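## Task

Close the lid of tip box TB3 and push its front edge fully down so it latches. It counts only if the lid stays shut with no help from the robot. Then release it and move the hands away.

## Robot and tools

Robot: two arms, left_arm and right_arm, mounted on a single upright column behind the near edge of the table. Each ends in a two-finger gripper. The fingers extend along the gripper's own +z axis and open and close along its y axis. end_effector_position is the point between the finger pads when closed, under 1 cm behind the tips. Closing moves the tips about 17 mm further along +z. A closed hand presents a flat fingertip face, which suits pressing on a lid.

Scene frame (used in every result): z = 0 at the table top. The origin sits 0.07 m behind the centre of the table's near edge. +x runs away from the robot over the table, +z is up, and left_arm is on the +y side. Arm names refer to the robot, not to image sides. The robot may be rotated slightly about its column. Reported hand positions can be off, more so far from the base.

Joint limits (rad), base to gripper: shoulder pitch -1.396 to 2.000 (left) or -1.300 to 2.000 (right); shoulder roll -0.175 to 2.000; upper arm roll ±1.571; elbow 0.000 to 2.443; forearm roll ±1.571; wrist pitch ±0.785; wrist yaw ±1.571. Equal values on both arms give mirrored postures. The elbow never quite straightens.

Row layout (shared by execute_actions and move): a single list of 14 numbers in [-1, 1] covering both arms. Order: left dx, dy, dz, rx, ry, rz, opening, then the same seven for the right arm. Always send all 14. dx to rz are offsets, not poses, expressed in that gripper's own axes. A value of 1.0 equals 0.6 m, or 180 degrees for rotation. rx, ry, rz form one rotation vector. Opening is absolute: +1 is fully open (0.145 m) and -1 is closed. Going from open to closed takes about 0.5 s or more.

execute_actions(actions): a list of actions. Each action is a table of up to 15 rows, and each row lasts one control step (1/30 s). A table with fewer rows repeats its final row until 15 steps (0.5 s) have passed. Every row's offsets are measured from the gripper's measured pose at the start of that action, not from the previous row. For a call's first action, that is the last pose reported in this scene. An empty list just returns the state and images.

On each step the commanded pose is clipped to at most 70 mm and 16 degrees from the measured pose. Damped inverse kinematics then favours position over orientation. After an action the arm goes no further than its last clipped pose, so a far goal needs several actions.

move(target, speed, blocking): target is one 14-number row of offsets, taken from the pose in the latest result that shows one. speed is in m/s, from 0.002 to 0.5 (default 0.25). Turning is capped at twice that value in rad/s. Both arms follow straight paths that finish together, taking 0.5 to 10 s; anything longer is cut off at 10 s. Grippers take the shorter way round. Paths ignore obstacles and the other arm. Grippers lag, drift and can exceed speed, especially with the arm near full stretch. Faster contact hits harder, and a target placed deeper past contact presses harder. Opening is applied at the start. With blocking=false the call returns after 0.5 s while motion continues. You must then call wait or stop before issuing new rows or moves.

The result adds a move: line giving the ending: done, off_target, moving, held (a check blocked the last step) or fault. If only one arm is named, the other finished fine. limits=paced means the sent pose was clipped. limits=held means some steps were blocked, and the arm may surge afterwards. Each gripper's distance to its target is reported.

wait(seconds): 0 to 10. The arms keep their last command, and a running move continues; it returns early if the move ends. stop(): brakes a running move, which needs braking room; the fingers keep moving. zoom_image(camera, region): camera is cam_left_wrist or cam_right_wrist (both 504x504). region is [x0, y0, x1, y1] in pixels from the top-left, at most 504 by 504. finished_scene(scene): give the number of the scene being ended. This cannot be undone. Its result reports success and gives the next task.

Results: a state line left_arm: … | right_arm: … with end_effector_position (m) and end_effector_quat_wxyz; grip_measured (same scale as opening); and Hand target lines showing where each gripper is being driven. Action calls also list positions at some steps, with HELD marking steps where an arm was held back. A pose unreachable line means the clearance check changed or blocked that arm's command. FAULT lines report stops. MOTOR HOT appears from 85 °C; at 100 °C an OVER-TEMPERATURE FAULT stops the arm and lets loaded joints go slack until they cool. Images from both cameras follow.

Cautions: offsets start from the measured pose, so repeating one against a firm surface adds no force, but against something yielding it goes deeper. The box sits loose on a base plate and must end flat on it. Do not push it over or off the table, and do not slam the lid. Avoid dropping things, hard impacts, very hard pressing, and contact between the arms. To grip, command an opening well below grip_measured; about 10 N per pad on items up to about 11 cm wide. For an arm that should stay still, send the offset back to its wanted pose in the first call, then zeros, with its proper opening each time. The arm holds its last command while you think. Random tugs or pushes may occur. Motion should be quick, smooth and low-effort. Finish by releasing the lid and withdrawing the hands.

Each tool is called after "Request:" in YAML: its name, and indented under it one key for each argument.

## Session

Request:
execute_actions:
  actions: []

Scene clock: 0.00 s.
left_arm: end_effector_position=(+0.2275, +0.6006, +0.3946) grip_measured=+1.00 end_effector_quat_wxyz=(-0.256, +0.900, -0.014, +0.352) | right_arm: end_effector_position=(+0.1900, -0.0927, +0.1477) grip_measured=+1.00 end_effector_quat_wxyz=(+0.258, +0.408, +0.835, +0.264)
Joint positions: left_arm=[ 1.339  1.319 -0.905  0.714  0.267  0.507  0.823  0.145] | right_arm=[-0.48   0.716 -0.595  2.168 -1.483  0.448  0.708  0.145]
Joint velocities: left_arm=[-0.033 -0.011  0.002  0.002 -0.022 -0.037 -0.022 -0.   ] | right_arm=[ 0.011 -0.011  0.002 -0.002 -0.022  0.007  0.007 -0.   ]
Motor temperatures (°C, as the motors report them): left_arm=[25 25 24 25 25 26 24] | right_arm=[26 24 23 27 23 26 25]
Hand target (left_arm): +0.228, +0.601, +0.395; -0.256, +0.900, -0.014, +0.352
Hand target (right_arm): +0.190, -0.093, +0.148; +0.258, +0.408, +0.835, +0.264

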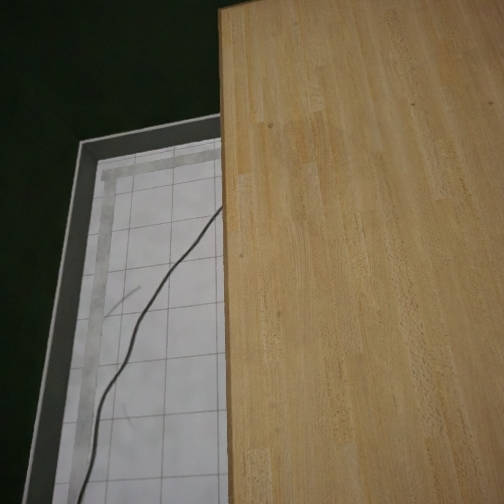

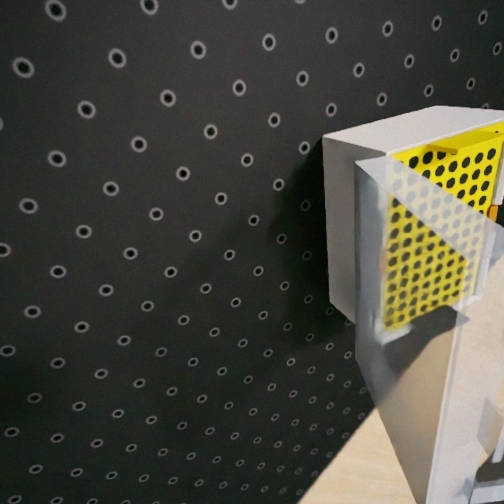

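Request:
move:
  target: [0,0,0,0,0,0,1,-0.173,-0.028,-0.095,0,0,0,1]

Request:
move:
  target: [0,0,0,0,0,0,1,0,0,0,0.074,0.12,0.46,1]
  speed: 0.4

Scene clock: 15.37 s.
left_arm: end_effector_position=(+0.2275, +0.6006, +0.3946) grip_measured=+1.00 end_effector_quat_wxyz=(-0.256, +0.900, -0.014, +0.352) | right_arm: end_effector_position=(+0.1975, -0.1981, +0.1986) grip_measured=+1.00 end_effector_quat_wxyz=(+0.254, +0.410, +0.835, +0.267)
Joint positions: left_arm=[ 1.339  1.319 -0.905  0.714  0.267  0.507  0.823  0.145] | right_arm=[-1.271  1.06   0.361  2.292 -0.946  0.221  0.334  0.145]
Joint velocities: left_arm=[-0.011  0.055  0.002  0.002  0.007 -0.095  0.022 -0.   ] | right_arm=[-0.099  0.011  0.002 -0.017  0.022 -0.022 -0.007 -0.   ]
Motor temperatures (°C, as the motors report them): left_arm=[25 25 25 26 25 26 24] | right_arm=[26 25 23 27 23 26 25]
Hand target (left_arm): +0.228, +0.601, +0.395; -0.256, +0.900, -0.014, +0.352
Hand target (right_arm): +0.197, -0.198, +0.199; +0.253, +0.410, +0.834, +0.269
Off the commanded pose (left_arm): 0.000 m, 0 deg.
Off the commanded pose (right_arm): 0.003 m, 1 deg.
move: done

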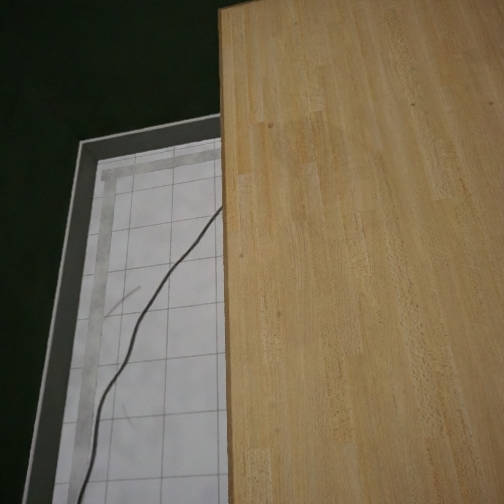

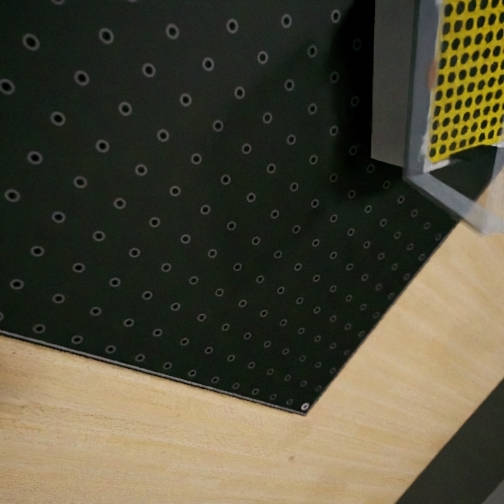

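Scene clock: 17.67 s.
left_arm: end_effector_position=(+0.2275, +0.6006, +0.3946) grip_measured=+1.00 end_effector_quat_wxyz=(-0.256, +0.900, -0.014, +0.352) | right_arm: end_effector_position=(+0.1989, -0.1967, +0.2013) grip_measured=+1.00 end_effector_quat_wxyz=(-0.177, +0.822, +0.412, +0.352)
Joint positions: left_arm=[ 1.339  1.319 -0.905  0.714  0.267  0.507  0.823  0.145] | right_arm=[-0.983  0.829  0.533  2.041  0.441  0.293  0.73   0.145]
Joint velocities: left_arm=[-0.033 -0.011  0.007 -0.002 -0.037  0.037 -0.037  0.   ] | right_arm=[-0.055 -0.011  0.012  0.002  0.037 -0.022 -0.022  0.   ]
Motor temperatures (°C, as the motors report them): left_arm=[25 25 25 26 25 26 24] | right_arm=[26 25 23 27 23 26 25]
Hand target (left_arm): +0.228, +0.601, +0.395; -0.256, +0.900, -0.014, +0.352
Hand target (right_arm): +0.199, -0.198, +0.201; -0.177, +0.823, +0.411, +0.350
Off the commanded pose (left_arm): 0.000 m, 0 deg.
Off the commanded pose (right_arm): 0.003 m, 1 deg.
move: done

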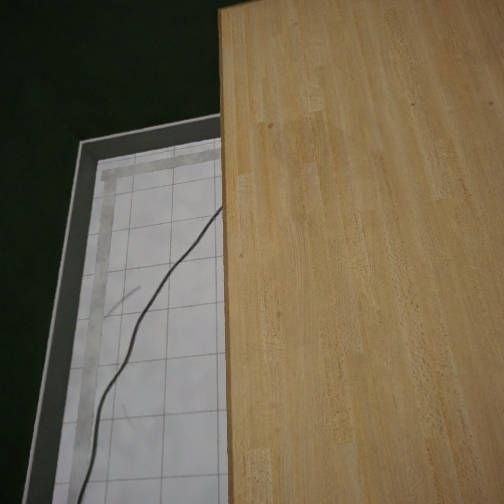

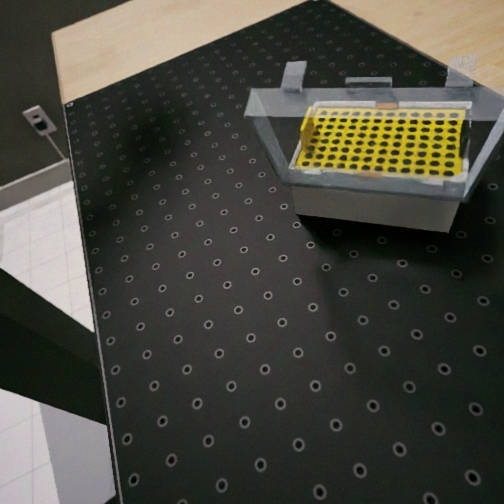

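Request:
move:
  target: [0,0,0,0,0,0,1,-0.025,0.092,0.095,0,0,0.02,1]

Scene clock: 25.47 s.
left_arm: end_effector_position=(+0.2275, +0.6006, +0.3946) grip_measured=+1.00 end_effector_quat_wxyz=(-0.256, +0.900, -0.014, +0.352) | right_arm: end_effector_position=(+0.2633, -0.2095, +0.1531) grip_measured=+1.00 end_effector_quat_wxyz=(-0.181, +0.836, +0.384, +0.348)
Joint positions: left_arm=[ 1.339  1.319 -0.905  0.714  0.267  0.507  0.823  0.145] | right_arm=[-0.465  0.905  0.119  1.637  0.442  0.274  0.726  0.145]
Joint velocities: left_arm=[ 0.033 -0.011 -0.012  0.002  0.022 -0.022  0.007 -0.   ] | right_arm=[-0.055 -0.055 -0.012  0.002 -0.037  0.022 -0.022 -0.   ]
Motor temperatures (°C, as the motors report them): left_arm=[25 25 25 26 25 26 24] | right_arm=[26 25 23 27 23 26 25]
Hand target (left_arm): +0.228, +0.601, +0.395; -0.256, +0.900, -0.014, +0.352
Hand target (right_arm): +0.261, -0.209, +0.152; -0.184, +0.835, +0.386, +0.346
Off the commanded pose (left_arm): 0.000 m, 0 deg.
Off the commanded pose (right_arm): 0.005 m, 1 deg.
move: off_target (right_arm)

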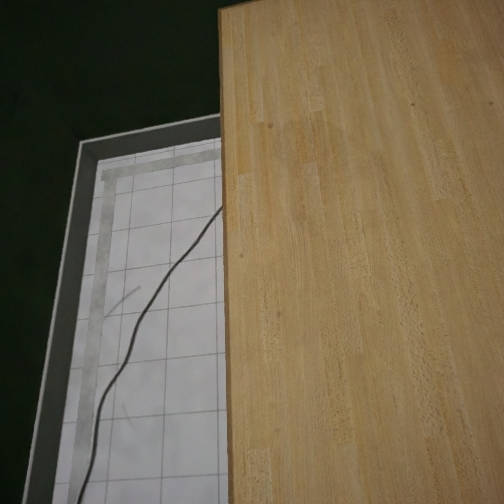

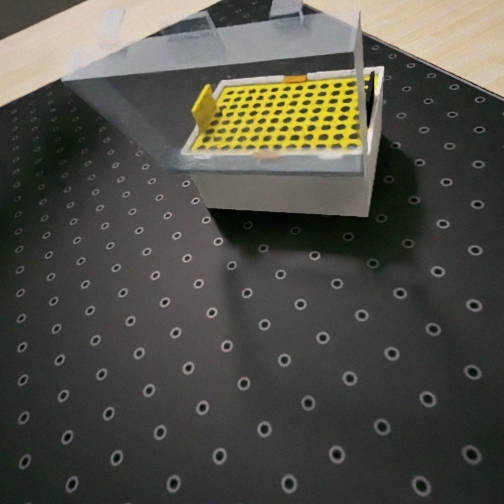

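Request:
move:
  target: [0,0,0,0,0,0,1,0.085,-0.052,0.12,-0.071,0,0.07,1]
  speed: 0.15

Scene clock: 34.03 s.
left_arm: end_effector_position=(+0.2275, +0.6006, +0.3946) grip_measured=+1.00 end_effector_quat_wxyz=(-0.256, +0.900, -0.014, +0.352) | right_arm: end_effector_position=(+0.2968, -0.1204, +0.1423) grip_measured=+1.00 end_effector_quat_wxyz=(-0.129, +0.886, +0.248, +0.370)
Joint positions: left_arm=[ 1.339  1.319 -0.905  0.714  0.267  0.507  0.823  0.145] | right_arm=[-0.21   0.476 -0.072  1.784  0.276  0.7    0.312  0.145]
Joint velocities: left_arm=[ 0.033 -0.033  0.002 -0.002 -0.007 -0.066  0.022  0.   ] | right_arm=[-0.011 -0.055  0.002  0.007 -0.081  0.007 -0.066  0.   ]
Motor temperatures (°C, as the motors report them): left_arm=[25 25 25 26 25 26 24] | right_arm=[26 25 23 27 23 26 25]
Hand target (left_arm): +0.228, +0.601, +0.395; -0.256, +0.900, -0.014, +0.352
Hand target (right_arm): +0.297, -0.122, +0.142; -0.123, +0.887, +0.248, +0.369
Off the commanded pose (left_arm): 0.000 m, 0 deg.
Off the commanded pose (right_arm): 0.003 m, 1 deg.
move: done

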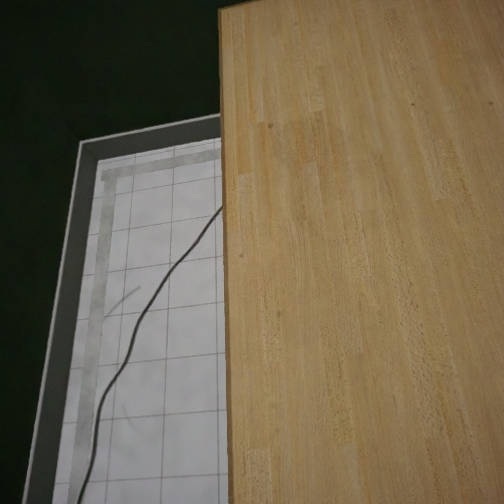

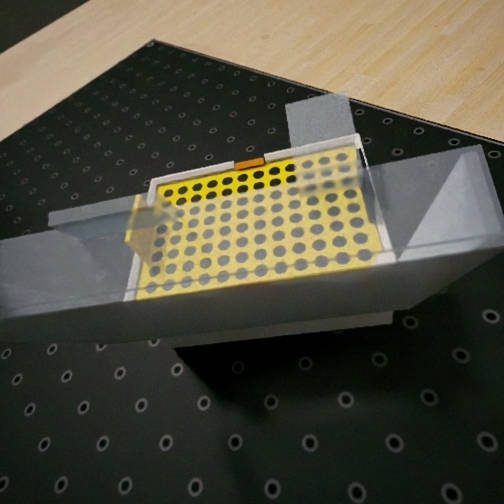

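Request:
move:
  target: [0,0,0,0,0,0,1,-0.07,-0.02,-0.075,0.031,0,-0.031,1]
  speed: 0.15

Request:
move:
  target: [0,0,0,0,0,0,1,-0.024,0,0.023,0,0,0,-1]
  speed: 0.1

Scene clock: 37.80 s.
left_arm: end_effector_position=(+0.2275, +0.6006, +0.3946) grip_measured=+1.00 end_effector_quat_wxyz=(-0.256, +0.900, -0.014, +0.352) | right_arm: end_effector_position=(+0.2374, -0.1423, +0.1427) grip_measured=+1.00 end_effector_quat_wxyz=(-0.154, +0.866, +0.309, +0.361)
Joint positions: left_arm=[ 1.339  1.319 -0.905  0.714  0.267  0.507  0.823  0.145] | right_arm=[-0.528  0.63   0.031  1.914  0.327  0.502  0.406  0.145]
Joint velocities: left_arm=[-0.011 -0.011  0.007  0.012  0.022  0.051 -0.022  0.   ] | right_arm=[-0.011  0.011 -0.022  0.027  0.022 -0.066 -0.037 -0.   ]
Motor temperatures (°C, as the motors report them): left_arm=[25 25 25 26 25 26 24] | right_arm=[26 25 23 27 23 26 25]
Hand target (left_arm): +0.228, +0.601, +0.395; -0.256, +0.900, -0.014, +0.352
Hand target (right_arm): +0.237, -0.142, +0.144; -0.156, +0.865, +0.310, +0.363
Off the commanded pose (left_arm): 0.000 m, 0 deg.
Off the commanded pose (right_arm): 0.002 m, 0 deg.
move: done

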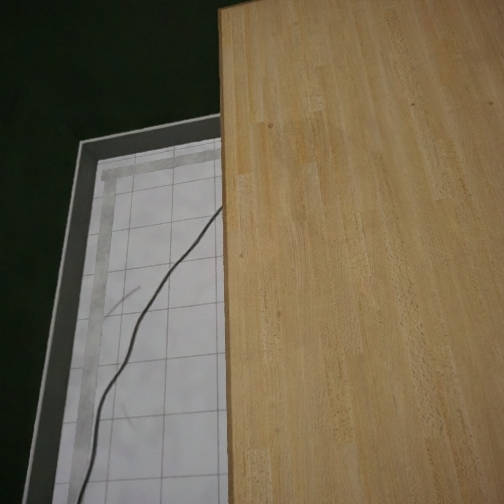

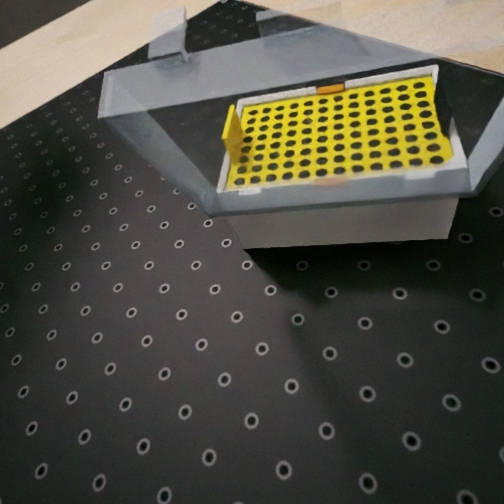

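Scene clock: 38.50 s.
left_arm: end_effector_position=(+0.2275, +0.6006, +0.3946) grip_measured=+1.00 end_effector_quat_wxyz=(-0.256, +0.900, -0.014, +0.352) | right_arm: end_effector_position=(+0.2370, -0.1422, +0.1238) grip_measured=-1.00 end_effector_quat_wxyz=(-0.154, +0.866, +0.309, +0.361)
Joint positions: left_arm=[ 1.339  1.319 -0.905  0.714  0.267  0.507  0.823  0.145] | right_arm=[-0.501  0.607 -0.014  1.827  0.295  0.433  0.406  0.   ]
Joint velocities: left_arm=[ 0.099 -0.011  0.007 -0.012 -0.037  0.022  0.037 -0.   ] | right_arm=[-0.011  0.033  0.002 -0.007 -0.007  0.022  0.037  0.   ]
Motor temperatures (°C, as the motors report them): left_arm=[25 25 25 26 25 26 24] | right_arm=[26 25 23 27 23 26 25]
Hand target (left_arm): +0.228, +0.601, +0.395; -0.256, +0.900, -0.014, +0.352
Hand target (right_arm): +0.237, -0.142, +0.123; -0.154, +0.866, +0.309, +0.361
Off the commanded pose (left_arm): 0.000 m, 0 deg.
Off the commanded pose (right_arm): 0.001 m, 0 deg.
move: done

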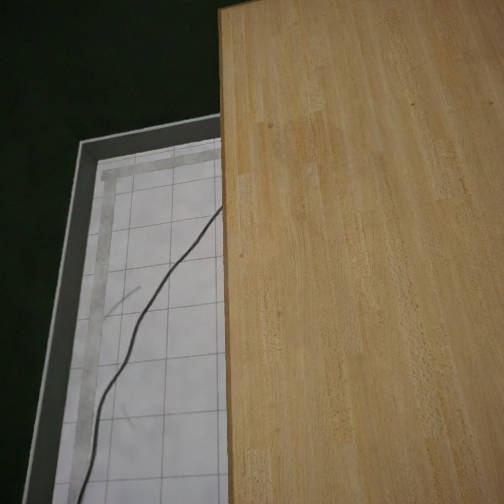

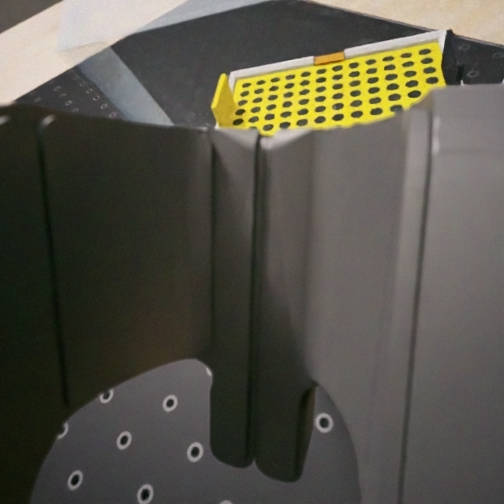

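Request:
move:
  target: [0.072,0.618,-0.18,-0.238,0.134,0.236,1,0.03,0.06,0.03,0,0,0,-1]
  speed: 0.4

Request:
move:
  target: [0,0,0,0,0,0,1,0.085,0.025,0.07,0,0,0,-1]
  speed: 0.05

Scene clock: 51.70 s.
left_arm: end_effector_position=(+0.2505, +0.2194, +0.3189) grip_measured=+1.00 end_effector_quat_wxyz=(-0.017, +0.773, -0.501, +0.389) | right_arm: end_effector_position=(+0.2812, -0.1555, +0.1245) grip_measured=-1.00 end_effector_quat_wxyz=(-0.150, +0.865, +0.308, +0.366)
Joint positions: left_arm=[ 0.942  1.433 -1.03   2.067  0.654  0.515  0.558  0.145] | right_arm=[-0.297  0.647 -0.051  1.669  0.323  0.455  0.47   0.   ]
Joint velocities: left_arm=[-0.011  0.055 -0.017  0.002  0.081  0.007  0.037  0.   ] | right_arm=[ 0.121  0.033  0.017 -0.012 -0.051  0.037  0.051 -0.   ]
Motor temperatures (°C, as the motors report them): left_arm=[25 25 25 26 25 26 24] | right_arm=[26 25 23 28 23 26 25]
Hand target (left_arm): +0.250, +0.220, +0.317; -0.015, +0.775, -0.501, +0.385
Hand target (right_arm): +0.280, -0.155, +0.123; -0.152, +0.867, +0.309, +0.361
Off the commanded pose (left_arm): 0.005 m, 1 deg.
Off the commanded pose (right_arm): 0.003 m, 1 deg.
move: off_target (left_arm)

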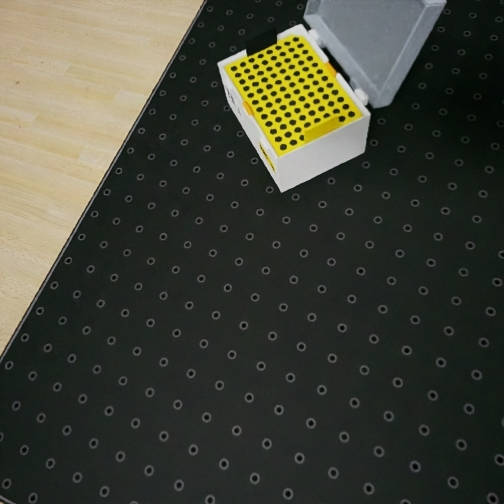

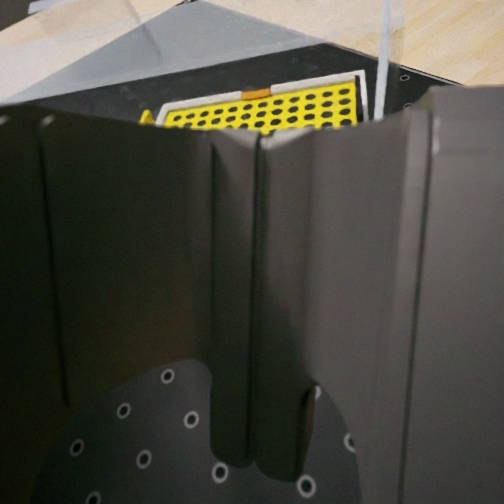

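Scene clock: 53.30 s.
left_arm: end_effector_position=(+0.2505, +0.2194, +0.3189) grip_measured=+1.00 end_effector_quat_wxyz=(-0.017, +0.773, -0.501, +0.389) | right_arm: end_effector_position=(+0.3439, -0.1280, +0.1352) grip_measured=-1.00 end_effector_quat_wxyz=(-0.147, +0.864, +0.306, +0.371)
Joint positions: left_arm=[ 0.942  1.433 -1.03   2.067  0.654  0.515  0.558  0.145] | right_arm=[ 0.051  0.586 -0.209  1.491  0.299  0.566  0.47   0.   ]
Joint velocities: left_arm=[-0.033 -0.033 -0.007 -0.007 -0.022  0.007  0.007  0.   ] | right_arm=[ 0.033  0.033 -0.017 -0.007  0.007 -0.081 -0.007  0.   ]
Motor temperatures (°C, as the motors report them): left_arm=[25 25 25 26 25 26 24] | right_arm=[26 25 23 28 23 26 25]
Hand target (left_arm): +0.251, +0.219, +0.319; -0.017, +0.773, -0.501, +0.389
Hand target (right_arm): +0.342, -0.128, +0.132; -0.147, +0.866, +0.306, +0.366
Off the commanded pose (left_arm): 0.000 m, 0 deg.
Off the commanded pose (right_arm): 0.005 m, 1 deg.
move: off_target (right_arm)

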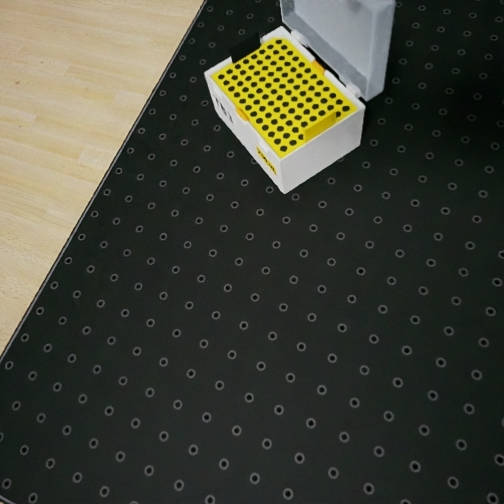

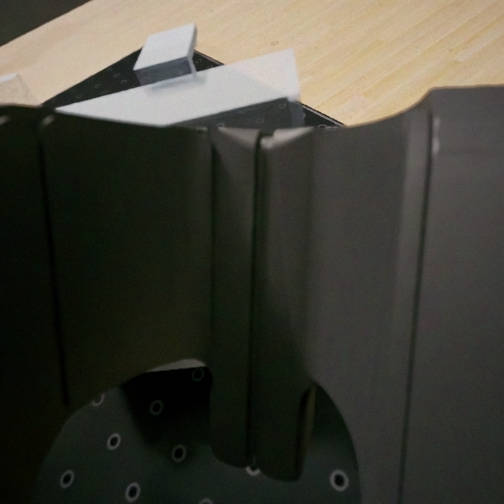

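Request:
move:
  target: [0,0,0,0,0,0,1,-0.03,-0.11,-0.035,0,0,0,-1]
  speed: 0.1

Request:
move:
  target: [0,0,0,0,0,0,1,0.055,-0.02,0.055,0,0,0,-1]
  speed: 0.04

Scene clock: 59.50 s.
left_arm: end_effector_position=(+0.2505, +0.2194, +0.3189) grip_measured=+1.00 end_effector_quat_wxyz=(-0.017, +0.773, -0.501, +0.389) | right_arm: end_effector_position=(+0.2798, -0.0916, +0.1380) grip_measured=-1.00 end_effector_quat_wxyz=(-0.152, +0.863, +0.308, +0.371)
Joint positions: left_arm=[ 0.942  1.433 -1.03   2.067  0.654  0.515  0.558  0.145] | right_arm=[-0.218  0.507 -0.186  1.801  0.257  0.628  0.323  0.   ]
Joint velocities: left_arm=[-0.033 -0.033 -0.007 -0.007 -0.022  0.051 -0.066 -0.   ] | right_arm=[-0.033  0.011 -0.012  0.012  0.066  0.007  0.022 -0.   ]
Motor temperatures (°C, as the motors report them): left_arm=[25 25 25 26 25 26 24] | right_arm=[26 25 23 28 23 26 25]
Hand target (left_arm): +0.251, +0.219, +0.319; -0.017, +0.773, -0.501, +0.389
Hand target (right_arm): +0.281, -0.092, +0.138; -0.149, +0.863, +0.307, +0.371
Off the commanded pose (left_arm): 0.000 m, 0 deg.
Off the commanded pose (right_arm): 0.003 m, 1 deg.
move: done

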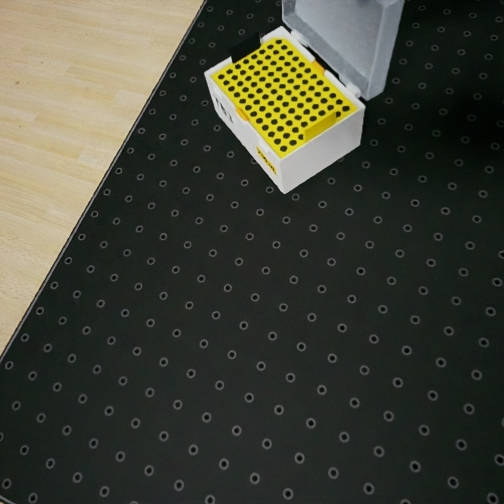

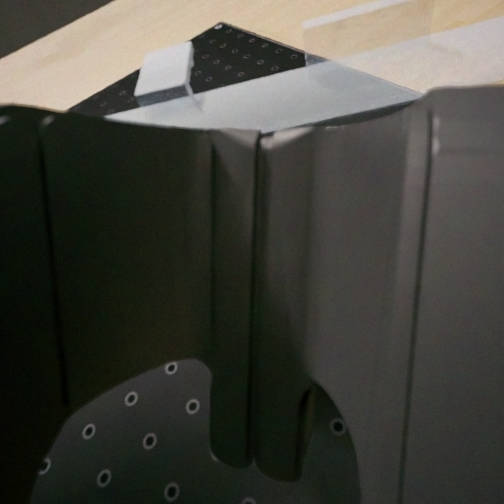

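Scene clock: 60.93 s.
left_arm: end_effector_position=(+0.2505, +0.2194, +0.3189) grip_measured=+1.00 end_effector_quat_wxyz=(-0.017, +0.773, -0.501, +0.389) | right_arm: end_effector_position=(+0.3093, -0.0526, +0.1427) grip_measured=-1.00 end_effector_quat_wxyz=(-0.154, +0.861, +0.308, +0.375)
Joint positions: left_arm=[ 0.942  1.433 -1.03   2.067  0.654  0.515  0.558  0.145] | right_arm=[-0.027  0.38  -0.28   1.703  0.19   0.716  0.298  0.   ]
Joint velocities: left_arm=[ 0.011  0.033  0.012 -0.002  0.051  0.037  0.007  0.   ] | right_arm=[ 0.055 -0.077  0.017  0.002  0.007  0.022 -0.022  0.   ]
Motor temperatures (°C, as the motors report them): left_arm=[25 25 25 26 25 26 24] | right_arm=[26 25 23 28 23 26 25]
Hand target (left_arm): +0.251, +0.219, +0.319; -0.017, +0.773, -0.501, +0.389
Hand target (right_arm): +0.309, -0.053, +0.140; -0.151, +0.863, +0.308, +0.372
Off the commanded pose (left_arm): 0.000 m, 0 deg.
Off the commanded pose (right_arm): 0.003 m, 1 deg.
move: done

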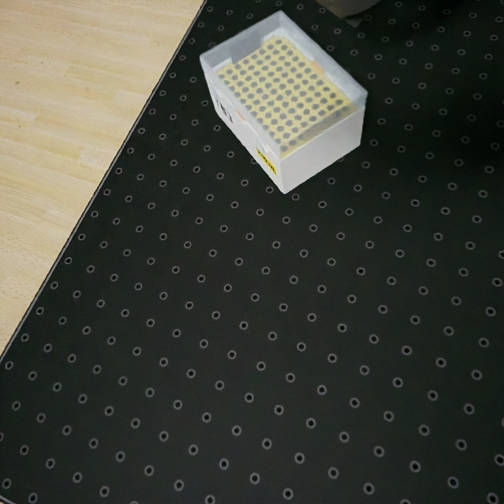

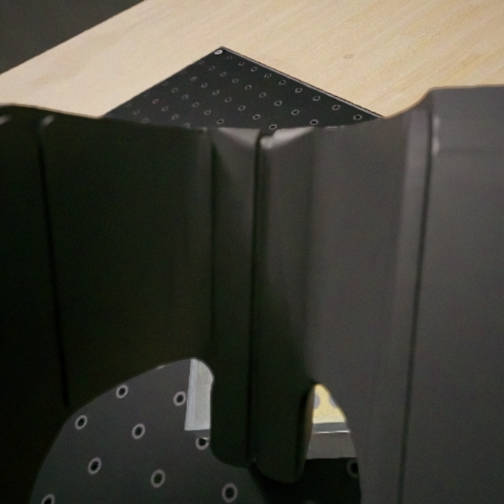

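Request:
move:
  target: [0,0,0,0,0,0,1,0.09,0.007,0.027,0.245,-0.188,-0.573,1]
  speed: 0.3

Scene clock: 70.53 s.
left_arm: end_effector_position=(+0.2505, +0.2194, +0.3189) grip_measured=+1.00 end_effector_quat_wxyz=(-0.017, +0.773, -0.501, +0.389) | right_arm: end_effector_position=(+0.3531, -0.0325, +0.1733) grip_measured=+1.00 end_effector_quat_wxyz=(+0.000, +0.272, +0.962, -0.001)
Joint positions: left_arm=[ 0.942  1.433 -1.03   2.067  0.654  0.515  0.558  0.145] | right_arm=[ 1.234  0.372 -1.573  1.086 -0.252 -0.101  1.317  0.145]
Joint velocities: left_arm=[-0.033  0.011 -0.002  0.007  0.051  0.051 -0.037  0.   ] | right_arm=[ 0.077 -0.099 -0.012  0.002  0.081 -0.007 -0.066  0.   ]
Motor temperatures (°C, as the motors report them): left_arm=[25 25 25 26 25 26 24] | right_arm=[27 25 23 28 23 26 25]
Hand target (left_arm): +0.251, +0.219, +0.319; -0.017, +0.773, -0.501, +0.389
Hand target (right_arm): +0.353, -0.034, +0.173; +0.001, +0.271, +0.963, -0.006
Off the commanded pose (left_arm): 0.000 m, 0 deg.
Off the commanded pose (right_arm): 0.008 m, 1 deg.
move: off_target (right_arm)

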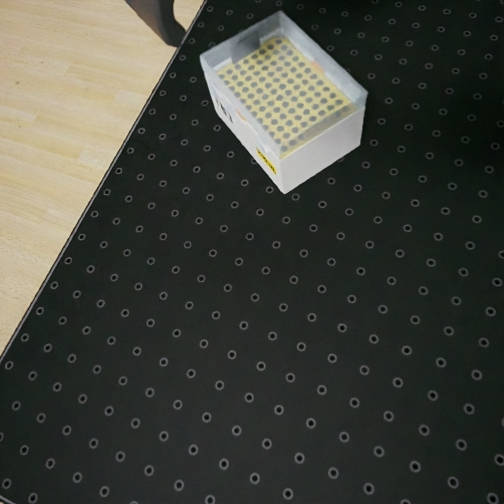

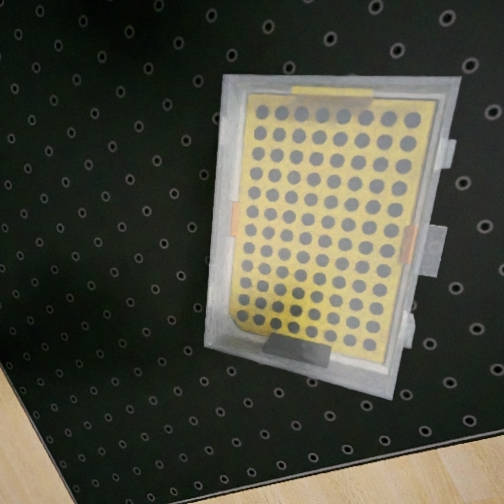

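Request:
move:
  target: [0,0,0,0,0,0,1,-0.025,0.035,0.11,0,0,0.035,1]
  speed: 0.12

Scene clock: 74.17 s.
left_arm: end_effector_position=(+0.2505, +0.2194, +0.3189) grip_measured=+1.00 end_effector_quat_wxyz=(-0.017, +0.773, -0.501, +0.389) | right_arm: end_effector_position=(+0.3765, -0.0218, +0.1089) grip_measured=+1.00 end_effector_quat_wxyz=(-0.000, +0.324, +0.946, -0.003)
Joint positions: left_arm=[ 0.942  1.433 -1.03   2.067  0.654  0.515  0.558  0.145] | right_arm=[ 1.108  0.083 -1.574  0.498 -0.315 -0.256  1.138  0.145]
Joint velocities: left_arm=[-0.099  0.011 -0.007 -0.002 -0.007  0.007 -0.037  0.   ] | right_arm=[ 0.011 -0.077 -0.002 -0.002  0.037  0.007 -0.022  0.   ]
Motor temperatures (°C, as the motors report them): left_arm=[25 25 25 26 25 26 24] | right_arm=[27 25 23 28 23 26 25]
Hand target (left_arm): +0.251, +0.219, +0.319; -0.017, +0.773, -0.501, +0.389
Hand target (right_arm): +0.377, -0.022, +0.108; +0.000, +0.323, +0.946, -0.002
Off the commanded pose (left_arm): 0.000 m, 0 deg.
Off the commanded pose (right_arm): 0.002 m, 0 deg.
move: done

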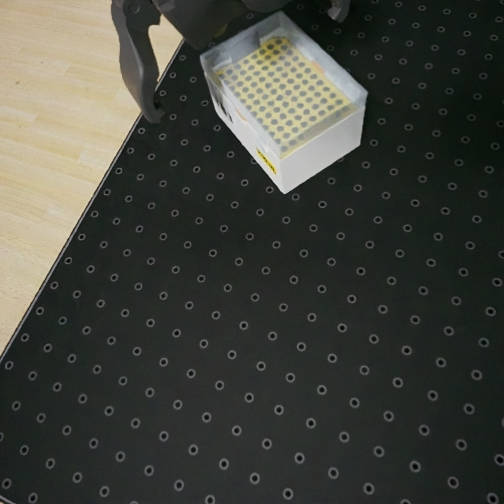

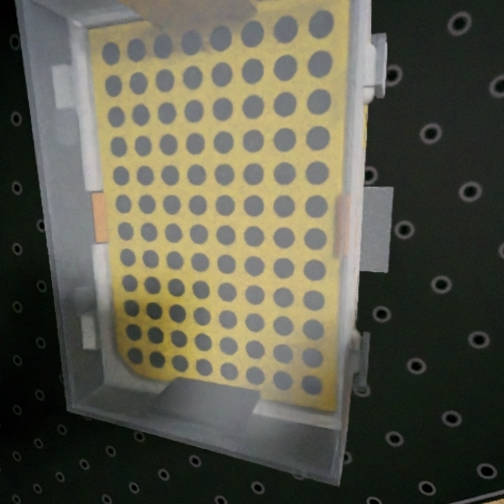

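Request:
move:
  target: [0,0,0,0,0,0,1,-0.04,-0.02,0,0,0,0,1]
  speed: 0.1

Request:
move:
  target: [0,0,0,0,0,0,1,0,0,0.09,0,0,0,1]
  speed: 0.06

Scene clock: 79.73 s.
left_arm: end_effector_position=(+0.2505, +0.2194, +0.3189) grip_measured=+1.00 end_effector_quat_wxyz=(-0.017, +0.773, -0.501, +0.389) | right_arm: end_effector_position=(+0.3868, -0.0471, +0.1081) grip_measured=+1.00 end_effector_quat_wxyz=(-0.002, +0.326, +0.945, -0.006)
Joint positions: left_arm=[ 0.942  1.433 -1.03   2.067  0.654  0.515  0.558  0.145] | right_arm=[ 1.113  0.118 -1.574  0.441 -0.319 -0.341  1.121  0.145]
Joint velocities: left_arm=[-0.055  0.055 -0.017 -0.002 -0.095 -0.007 -0.022  0.   ] | right_arm=[-0.055  0.011  0.007  0.002 -0.022  0.051 -0.066 -0.   ]
Motor temperatures (°C, as the motors report them): left_arm=[25 25 25 26 25 26 24] | right_arm=[27 25 23 27 23 26 25]
Hand target (left_arm): +0.251, +0.219, +0.319; -0.017, +0.773, -0.501, +0.389
Hand target (right_arm): +0.388, -0.046, +0.109; -0.001, +0.324, +0.946, -0.003
Off the commanded pose (left_arm): 0.000 m, 0 deg.
Off the commanded pose (right_arm): 0.002 m, 0 deg.
move: done

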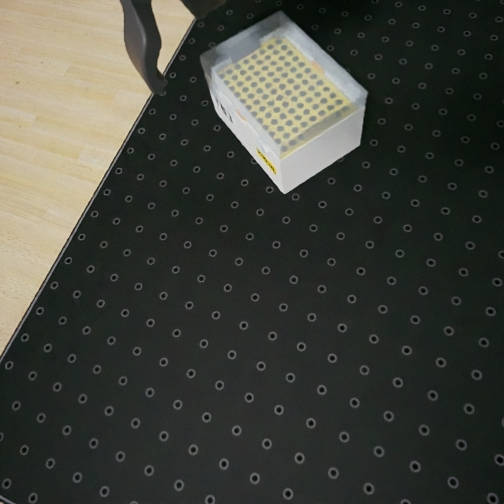

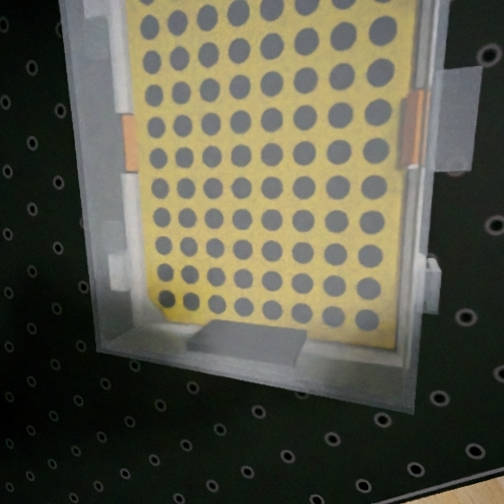

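Scene clock: 80.93 s.
left_arm: end_effector_position=(+0.2505, +0.2194, +0.3189) grip_measured=+1.00 end_effector_quat_wxyz=(-0.017, +0.773, -0.501, +0.389) | right_arm: end_effector_position=(+0.3851, -0.0460, +0.0555) grip_measured=+1.00 end_effector_quat_wxyz=(+0.041, +0.324, +0.945, +0.026)
Joint positions: left_arm=[ 0.942  1.433 -1.03   2.067  0.654  0.515  0.558  0.145] | right_arm=[ 0.983 -0.082 -1.576  0.028 -0.485 -0.457  0.794  0.145]
Joint velocities: left_arm=[ 0.033  0.033 -0.012 -0.012  0.022  0.007 -0.007  0.   ] | right_arm=[-0.011  0.033 -0.012 -0.012  0.007  0.022  0.037 -0.   ]
Motor temperatures (°C, as the motors report them): left_arm=[25 25 25 26 25 26 24] | right_arm=[28 25 23 27 23 26 25]
Hand target (left_arm): +0.251, +0.219, +0.319; -0.017, +0.773, -0.501, +0.389
Hand target (right_arm): +0.386, -0.047, +0.055; +0.043, +0.324, +0.945, +0.026
Off the commanded pose (left_arm): 0.000 m, 0 deg.
Off the commanded pose (right_arm): 0.002 m, 6 deg.
elbow stopped short (right arm): the move would have taken joint 4 (elbow) straighter than the controller allows; a more bent joint 4 avoids this.
move: off_target (right_arm)

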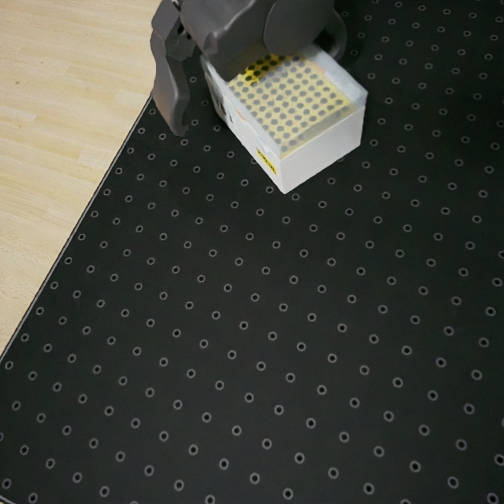

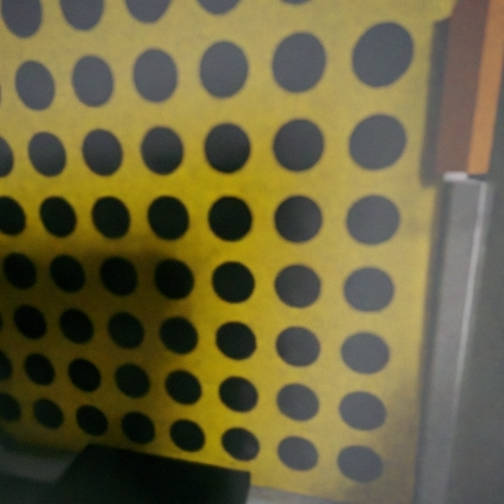

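Request:
execute_actions:
  actions:
    - [[0,0,0,0,0,0,1,0.015,-0.005,0.005,0,0,0,0.6]]
    - [[0,0,0,0,0,0,1,0,0,0,0,0,0,0.3]]
    - [[0,0,0,0,0,0,1,0,0,0,0,0,0,0.05]]

Scene clock: 86.07 s.
left_arm: end_effector_position=(+0.2505, +0.2194, +0.3189) grip_measured=+1.00 end_effector_quat_wxyz=(-0.017, +0.773, -0.501, +0.389) | right_arm: end_effector_position=(+0.3781, -0.0414, +0.0527) grip_measured=+0.28 end_effector_quat_wxyz=(+0.042, +0.322, +0.945, +0.029)
Joint positions: left_arm=[ 0.942  1.433 -1.03   2.067  0.654  0.515  0.558  0.145] | right_arm=[ 0.968  0.021 -1.568  0.261 -0.477 -0.337  0.839  0.096]
Joint velocities: left_arm=[-0.055  0.011  0.007 -0.017  0.007 -0.095 -0.037  0.   ] | right_arm=[-0.055 -0.033  0.012 -0.002  0.022 -0.066 -0.022  0.   ]
Motor temperatures (°C, as the motors report them): left_arm=[25 25 25 26 25 26 24] | right_arm=[28 25 23 27 23 26 25]
Hand target (left_arm): +0.251, +0.219, +0.319; -0.017, +0.773, -0.501, +0.389
Hand target (right_arm): +0.378, -0.041, +0.053; +0.042, +0.322, +0.945, +0.029
Off the commanded pose (left_arm): 0.000 m, 0 deg.
Off the commanded pose (right_arm): 0.000 m, 0 deg.
Step readings (end_effector_position; steps 1 to 15: 1st action; 16 to 30: 2nd action; 31 to 45: 3rd action):
0: left_arm (+0.2505, +0.2194, +0.3189) | right_arm (+0.3851, -0.0461, +0.0555)
1: left_arm (+0.2505, +0.2194, +0.3189) | right_arm (+0.3834, -0.0446, +0.0550)
2: left_arm (+0.2505, +0.2194, +0.3189) | right_arm (+0.3807, -0.0416, +0.0541)
4: left_arm (+0.2505, +0.2194, +0.3189) | right_arm (+0.3756, -0.0358, +0.0527)
8: left_arm (+0.2505, +0.2194, +0.3189) | right_arm (+0.3783, -0.0438, +0.0523)
15: left_arm (+0.2505, +0.2194, +0.3189) | right_arm (+0.3780, -0.0413, +0.0526)
16: left_arm (+0.2505, +0.2194, +0.3189) | right_arm (+0.3780, -0.0413, +0.0526)
17: left_arm (+0.2505, +0.2194, +0.3189) | right_arm (+0.3780, -0.0413, +0.0526)
19: left_arm (+0.2505, +0.2194, +0.3189) | right_arm (+0.3780, -0.0413, +0.0526)
23: left_arm (+0.2505, +0.2194, +0.3189) | right_arm (+0.3780, -0.0413, +0.0526)
30: left_arm (+0.2505, +0.2194, +0.3189) | right_arm (+0.3780, -0.0413, +0.0526)
31: left_arm (+0.2505, +0.2194, +0.3189) | right_arm (+0.3781, -0.0414, +0.0527)
32: left_arm (+0.2505, +0.2194, +0.3189) | right_arm (+0.3781, -0.0414, +0.0527)
34: left_arm (+0.2505, +0.2194, +0.3189) | right_arm (+0.3781, -0.0414, +0.0527)
38: left_arm (+0.2505, +0.2194, +0.3189) | right_arm (+0.3781, -0.0414, +0.0527)
45: end_effector_position above

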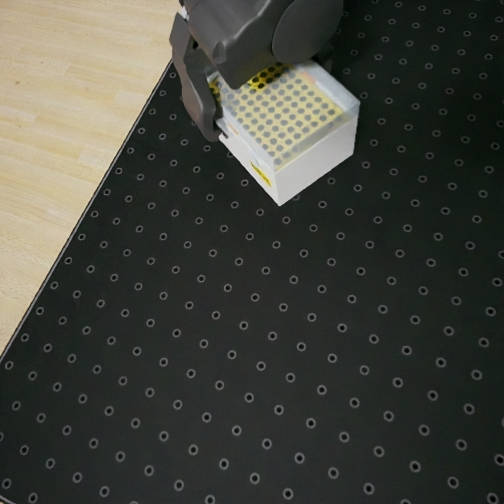

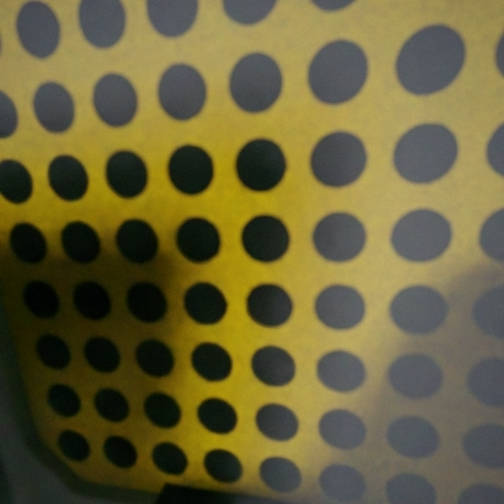

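Request:
move:
  target: [0,0,0,0,0,0,1,0.068,-0.178,-0.027,0,0,0,-0.3]
  speed: 0.1

Request:
move:
  target: [0,0,0,0,0,0,1,0,0,0.004,0,0,0,1]

Request:
move:
  target: [0,0,0,0,0,0,1,0,0,-0.11,0.03,0,0,1]
  speed: 0.12

Scene clock: 92.80 s.
left_arm: end_effector_position=(+0.2505, +0.2194, +0.3189) grip_measured=+1.00 end_effector_quat_wxyz=(-0.017, +0.773, -0.501, +0.389) | right_arm: end_effector_position=(+0.2781, -0.1013, +0.0545) grip_measured=+0.28 end_effector_quat_wxyz=(+0.040, +0.321, +0.946, +0.027)
Joint positions: left_arm=[ 0.942  1.433 -1.03   2.067  0.654  0.515  0.558  0.145] | right_arm=[ 0.797  0.637 -1.575  1.316 -0.542  0.119  0.917  0.096]
Joint velocities: left_arm=[-0.033  0.033  0.012 -0.007  0.007 -0.051 -0.022  0.   ] | right_arm=[-0.011 -0.077  0.012 -0.022 -0.037  0.051 -0.095 -0.   ]
Motor temperatures (°C, as the motors report them): left_arm=[25 25 26 26 25 26 24] | right_arm=[28 25 23 27 23 26 25]
Hand target (left_arm): +0.251, +0.219, +0.319; -0.017, +0.773, -0.501, +0.389
Hand target (right_arm): +0.278, -0.101, +0.055; +0.041, +0.321, +0.946, +0.028
Off the commanded pose (left_arm): 0.000 m, 0 deg.
Off the commanded pose (right_arm): 0.003 m, 0 deg.
move: done

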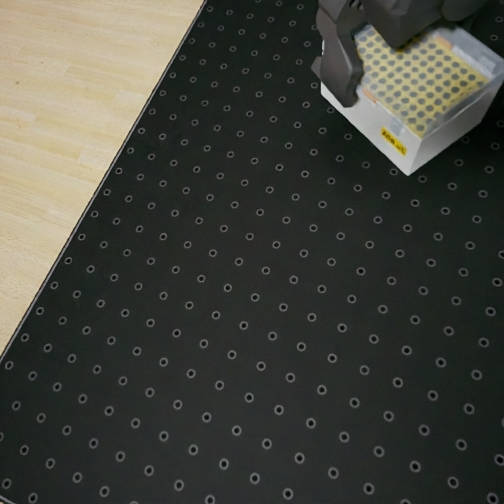

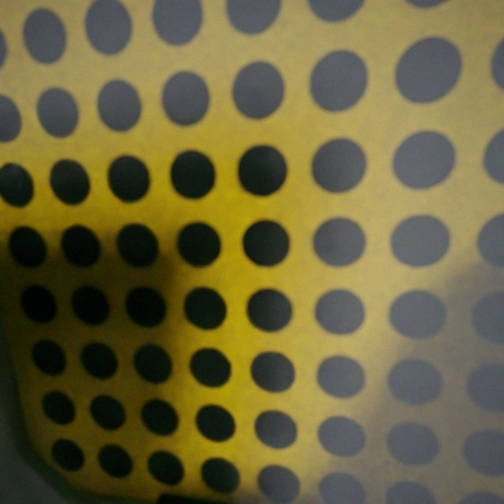

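Scene clock: 93.50 s.
left_arm: end_effector_position=(+0.2505, +0.2194, +0.3189) grip_measured=+1.00 end_effector_quat_wxyz=(-0.017, +0.773, -0.501, +0.389) | right_arm: end_effector_position=(+0.2794, -0.1016, +0.0535) grip_measured=+1.00 end_effector_quat_wxyz=(+0.041, +0.322, +0.945, +0.026)
Joint positions: left_arm=[ 0.942  1.433 -1.03   2.067  0.654  0.515  0.558  0.145] | right_arm=[ 0.797  0.632 -1.575  1.304 -0.542  0.118  0.915  0.145]
Joint velocities: left_arm=[0.033 0.011 0.002 0.017 0.037 0.037 0.037 0.   ] | right_arm=[-0.011  0.033 -0.017 -0.002 -0.022 -0.007 -0.037  0.   ]
Motor temperatures (°C, as the motors report them): left_arm=[25 25 26 26 25 26 24] | right_arm=[28 25 23 27 23 26 25]
Hand target (left_arm): +0.251, +0.219, +0.319; -0.017, +0.773, -0.501, +0.389
Hand target (right_arm): +0.278, -0.101, +0.052; +0.040, +0.321, +0.946, +0.027
Off the commanded pose (left_arm): 0.000 m, 0 deg.
Off the commanded pose (right_arm): 0.002 m, 0 deg.
move: done

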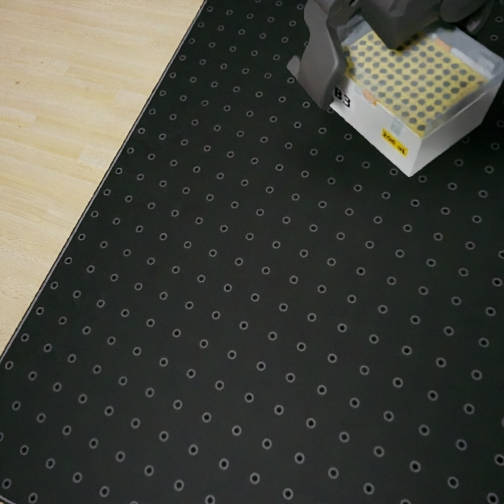

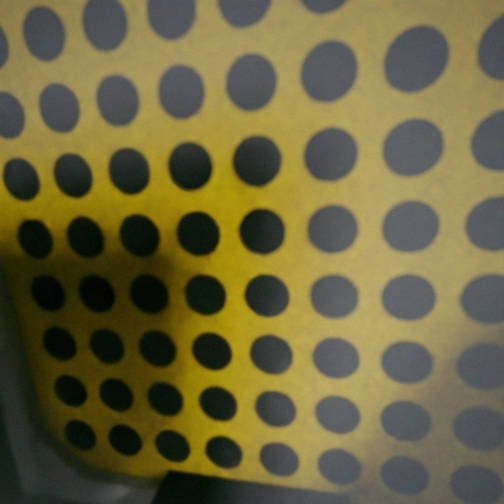

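Scene clock: 94.33 s.
left_arm: end_effector_position=(+0.2505, +0.2194, +0.3189) grip_measured=+1.00 end_effector_quat_wxyz=(-0.017, +0.773, -0.501, +0.389) | right_arm: end_effector_position=(+0.2753, -0.1024, +0.1205) grip_measured=+1.00 end_effector_quat_wxyz=(+0.029, +0.324, +0.946, -0.013)
Joint positions: left_arm=[ 0.942  1.433 -1.03   2.067  0.654  0.515  0.558  0.145] | right_arm=[ 0.967  0.733 -1.575  1.574 -0.458  0.208  1.189  0.145]
Joint velocities: left_arm=[ 0.033 -0.077 -0.002 -0.012  0.037 -0.007  0.022 -0.   ] | right_arm=[ 0.055  0.033 -0.007 -0.002 -0.051  0.022 -0.007  0.   ]
Motor temperatures (°C, as the motors report them): left_arm=[25 25 26 25 25 26 24] | right_arm=[28 25 23 27 23 26 25]
Hand target (left_arm): +0.251, +0.219, +0.319; -0.017, +0.773, -0.501, +0.389
Hand target (right_arm): +0.273, -0.104, +0.119; +0.026, +0.326, +0.945, -0.017
Off the commanded pose (left_arm): 0.000 m, 0 deg.
Off the commanded pose (right_arm): 0.003 m, 1 deg.
move: done

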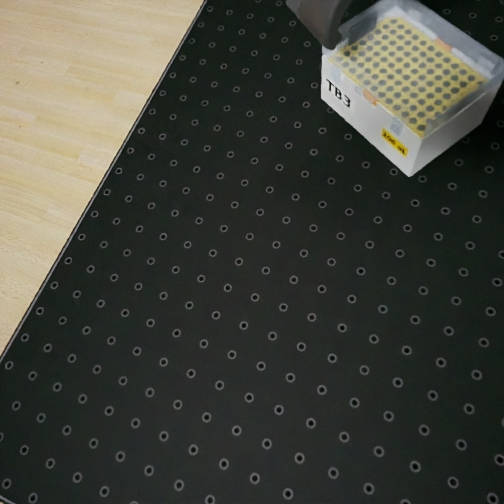

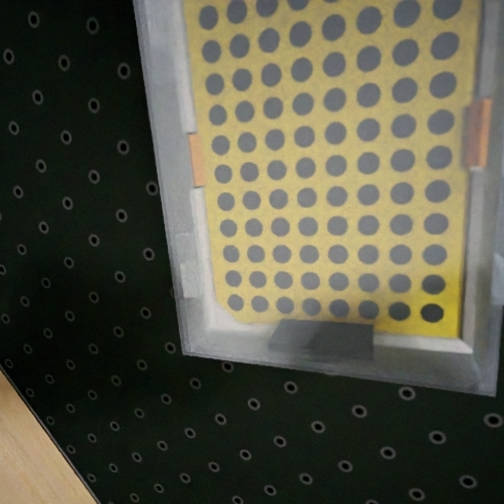

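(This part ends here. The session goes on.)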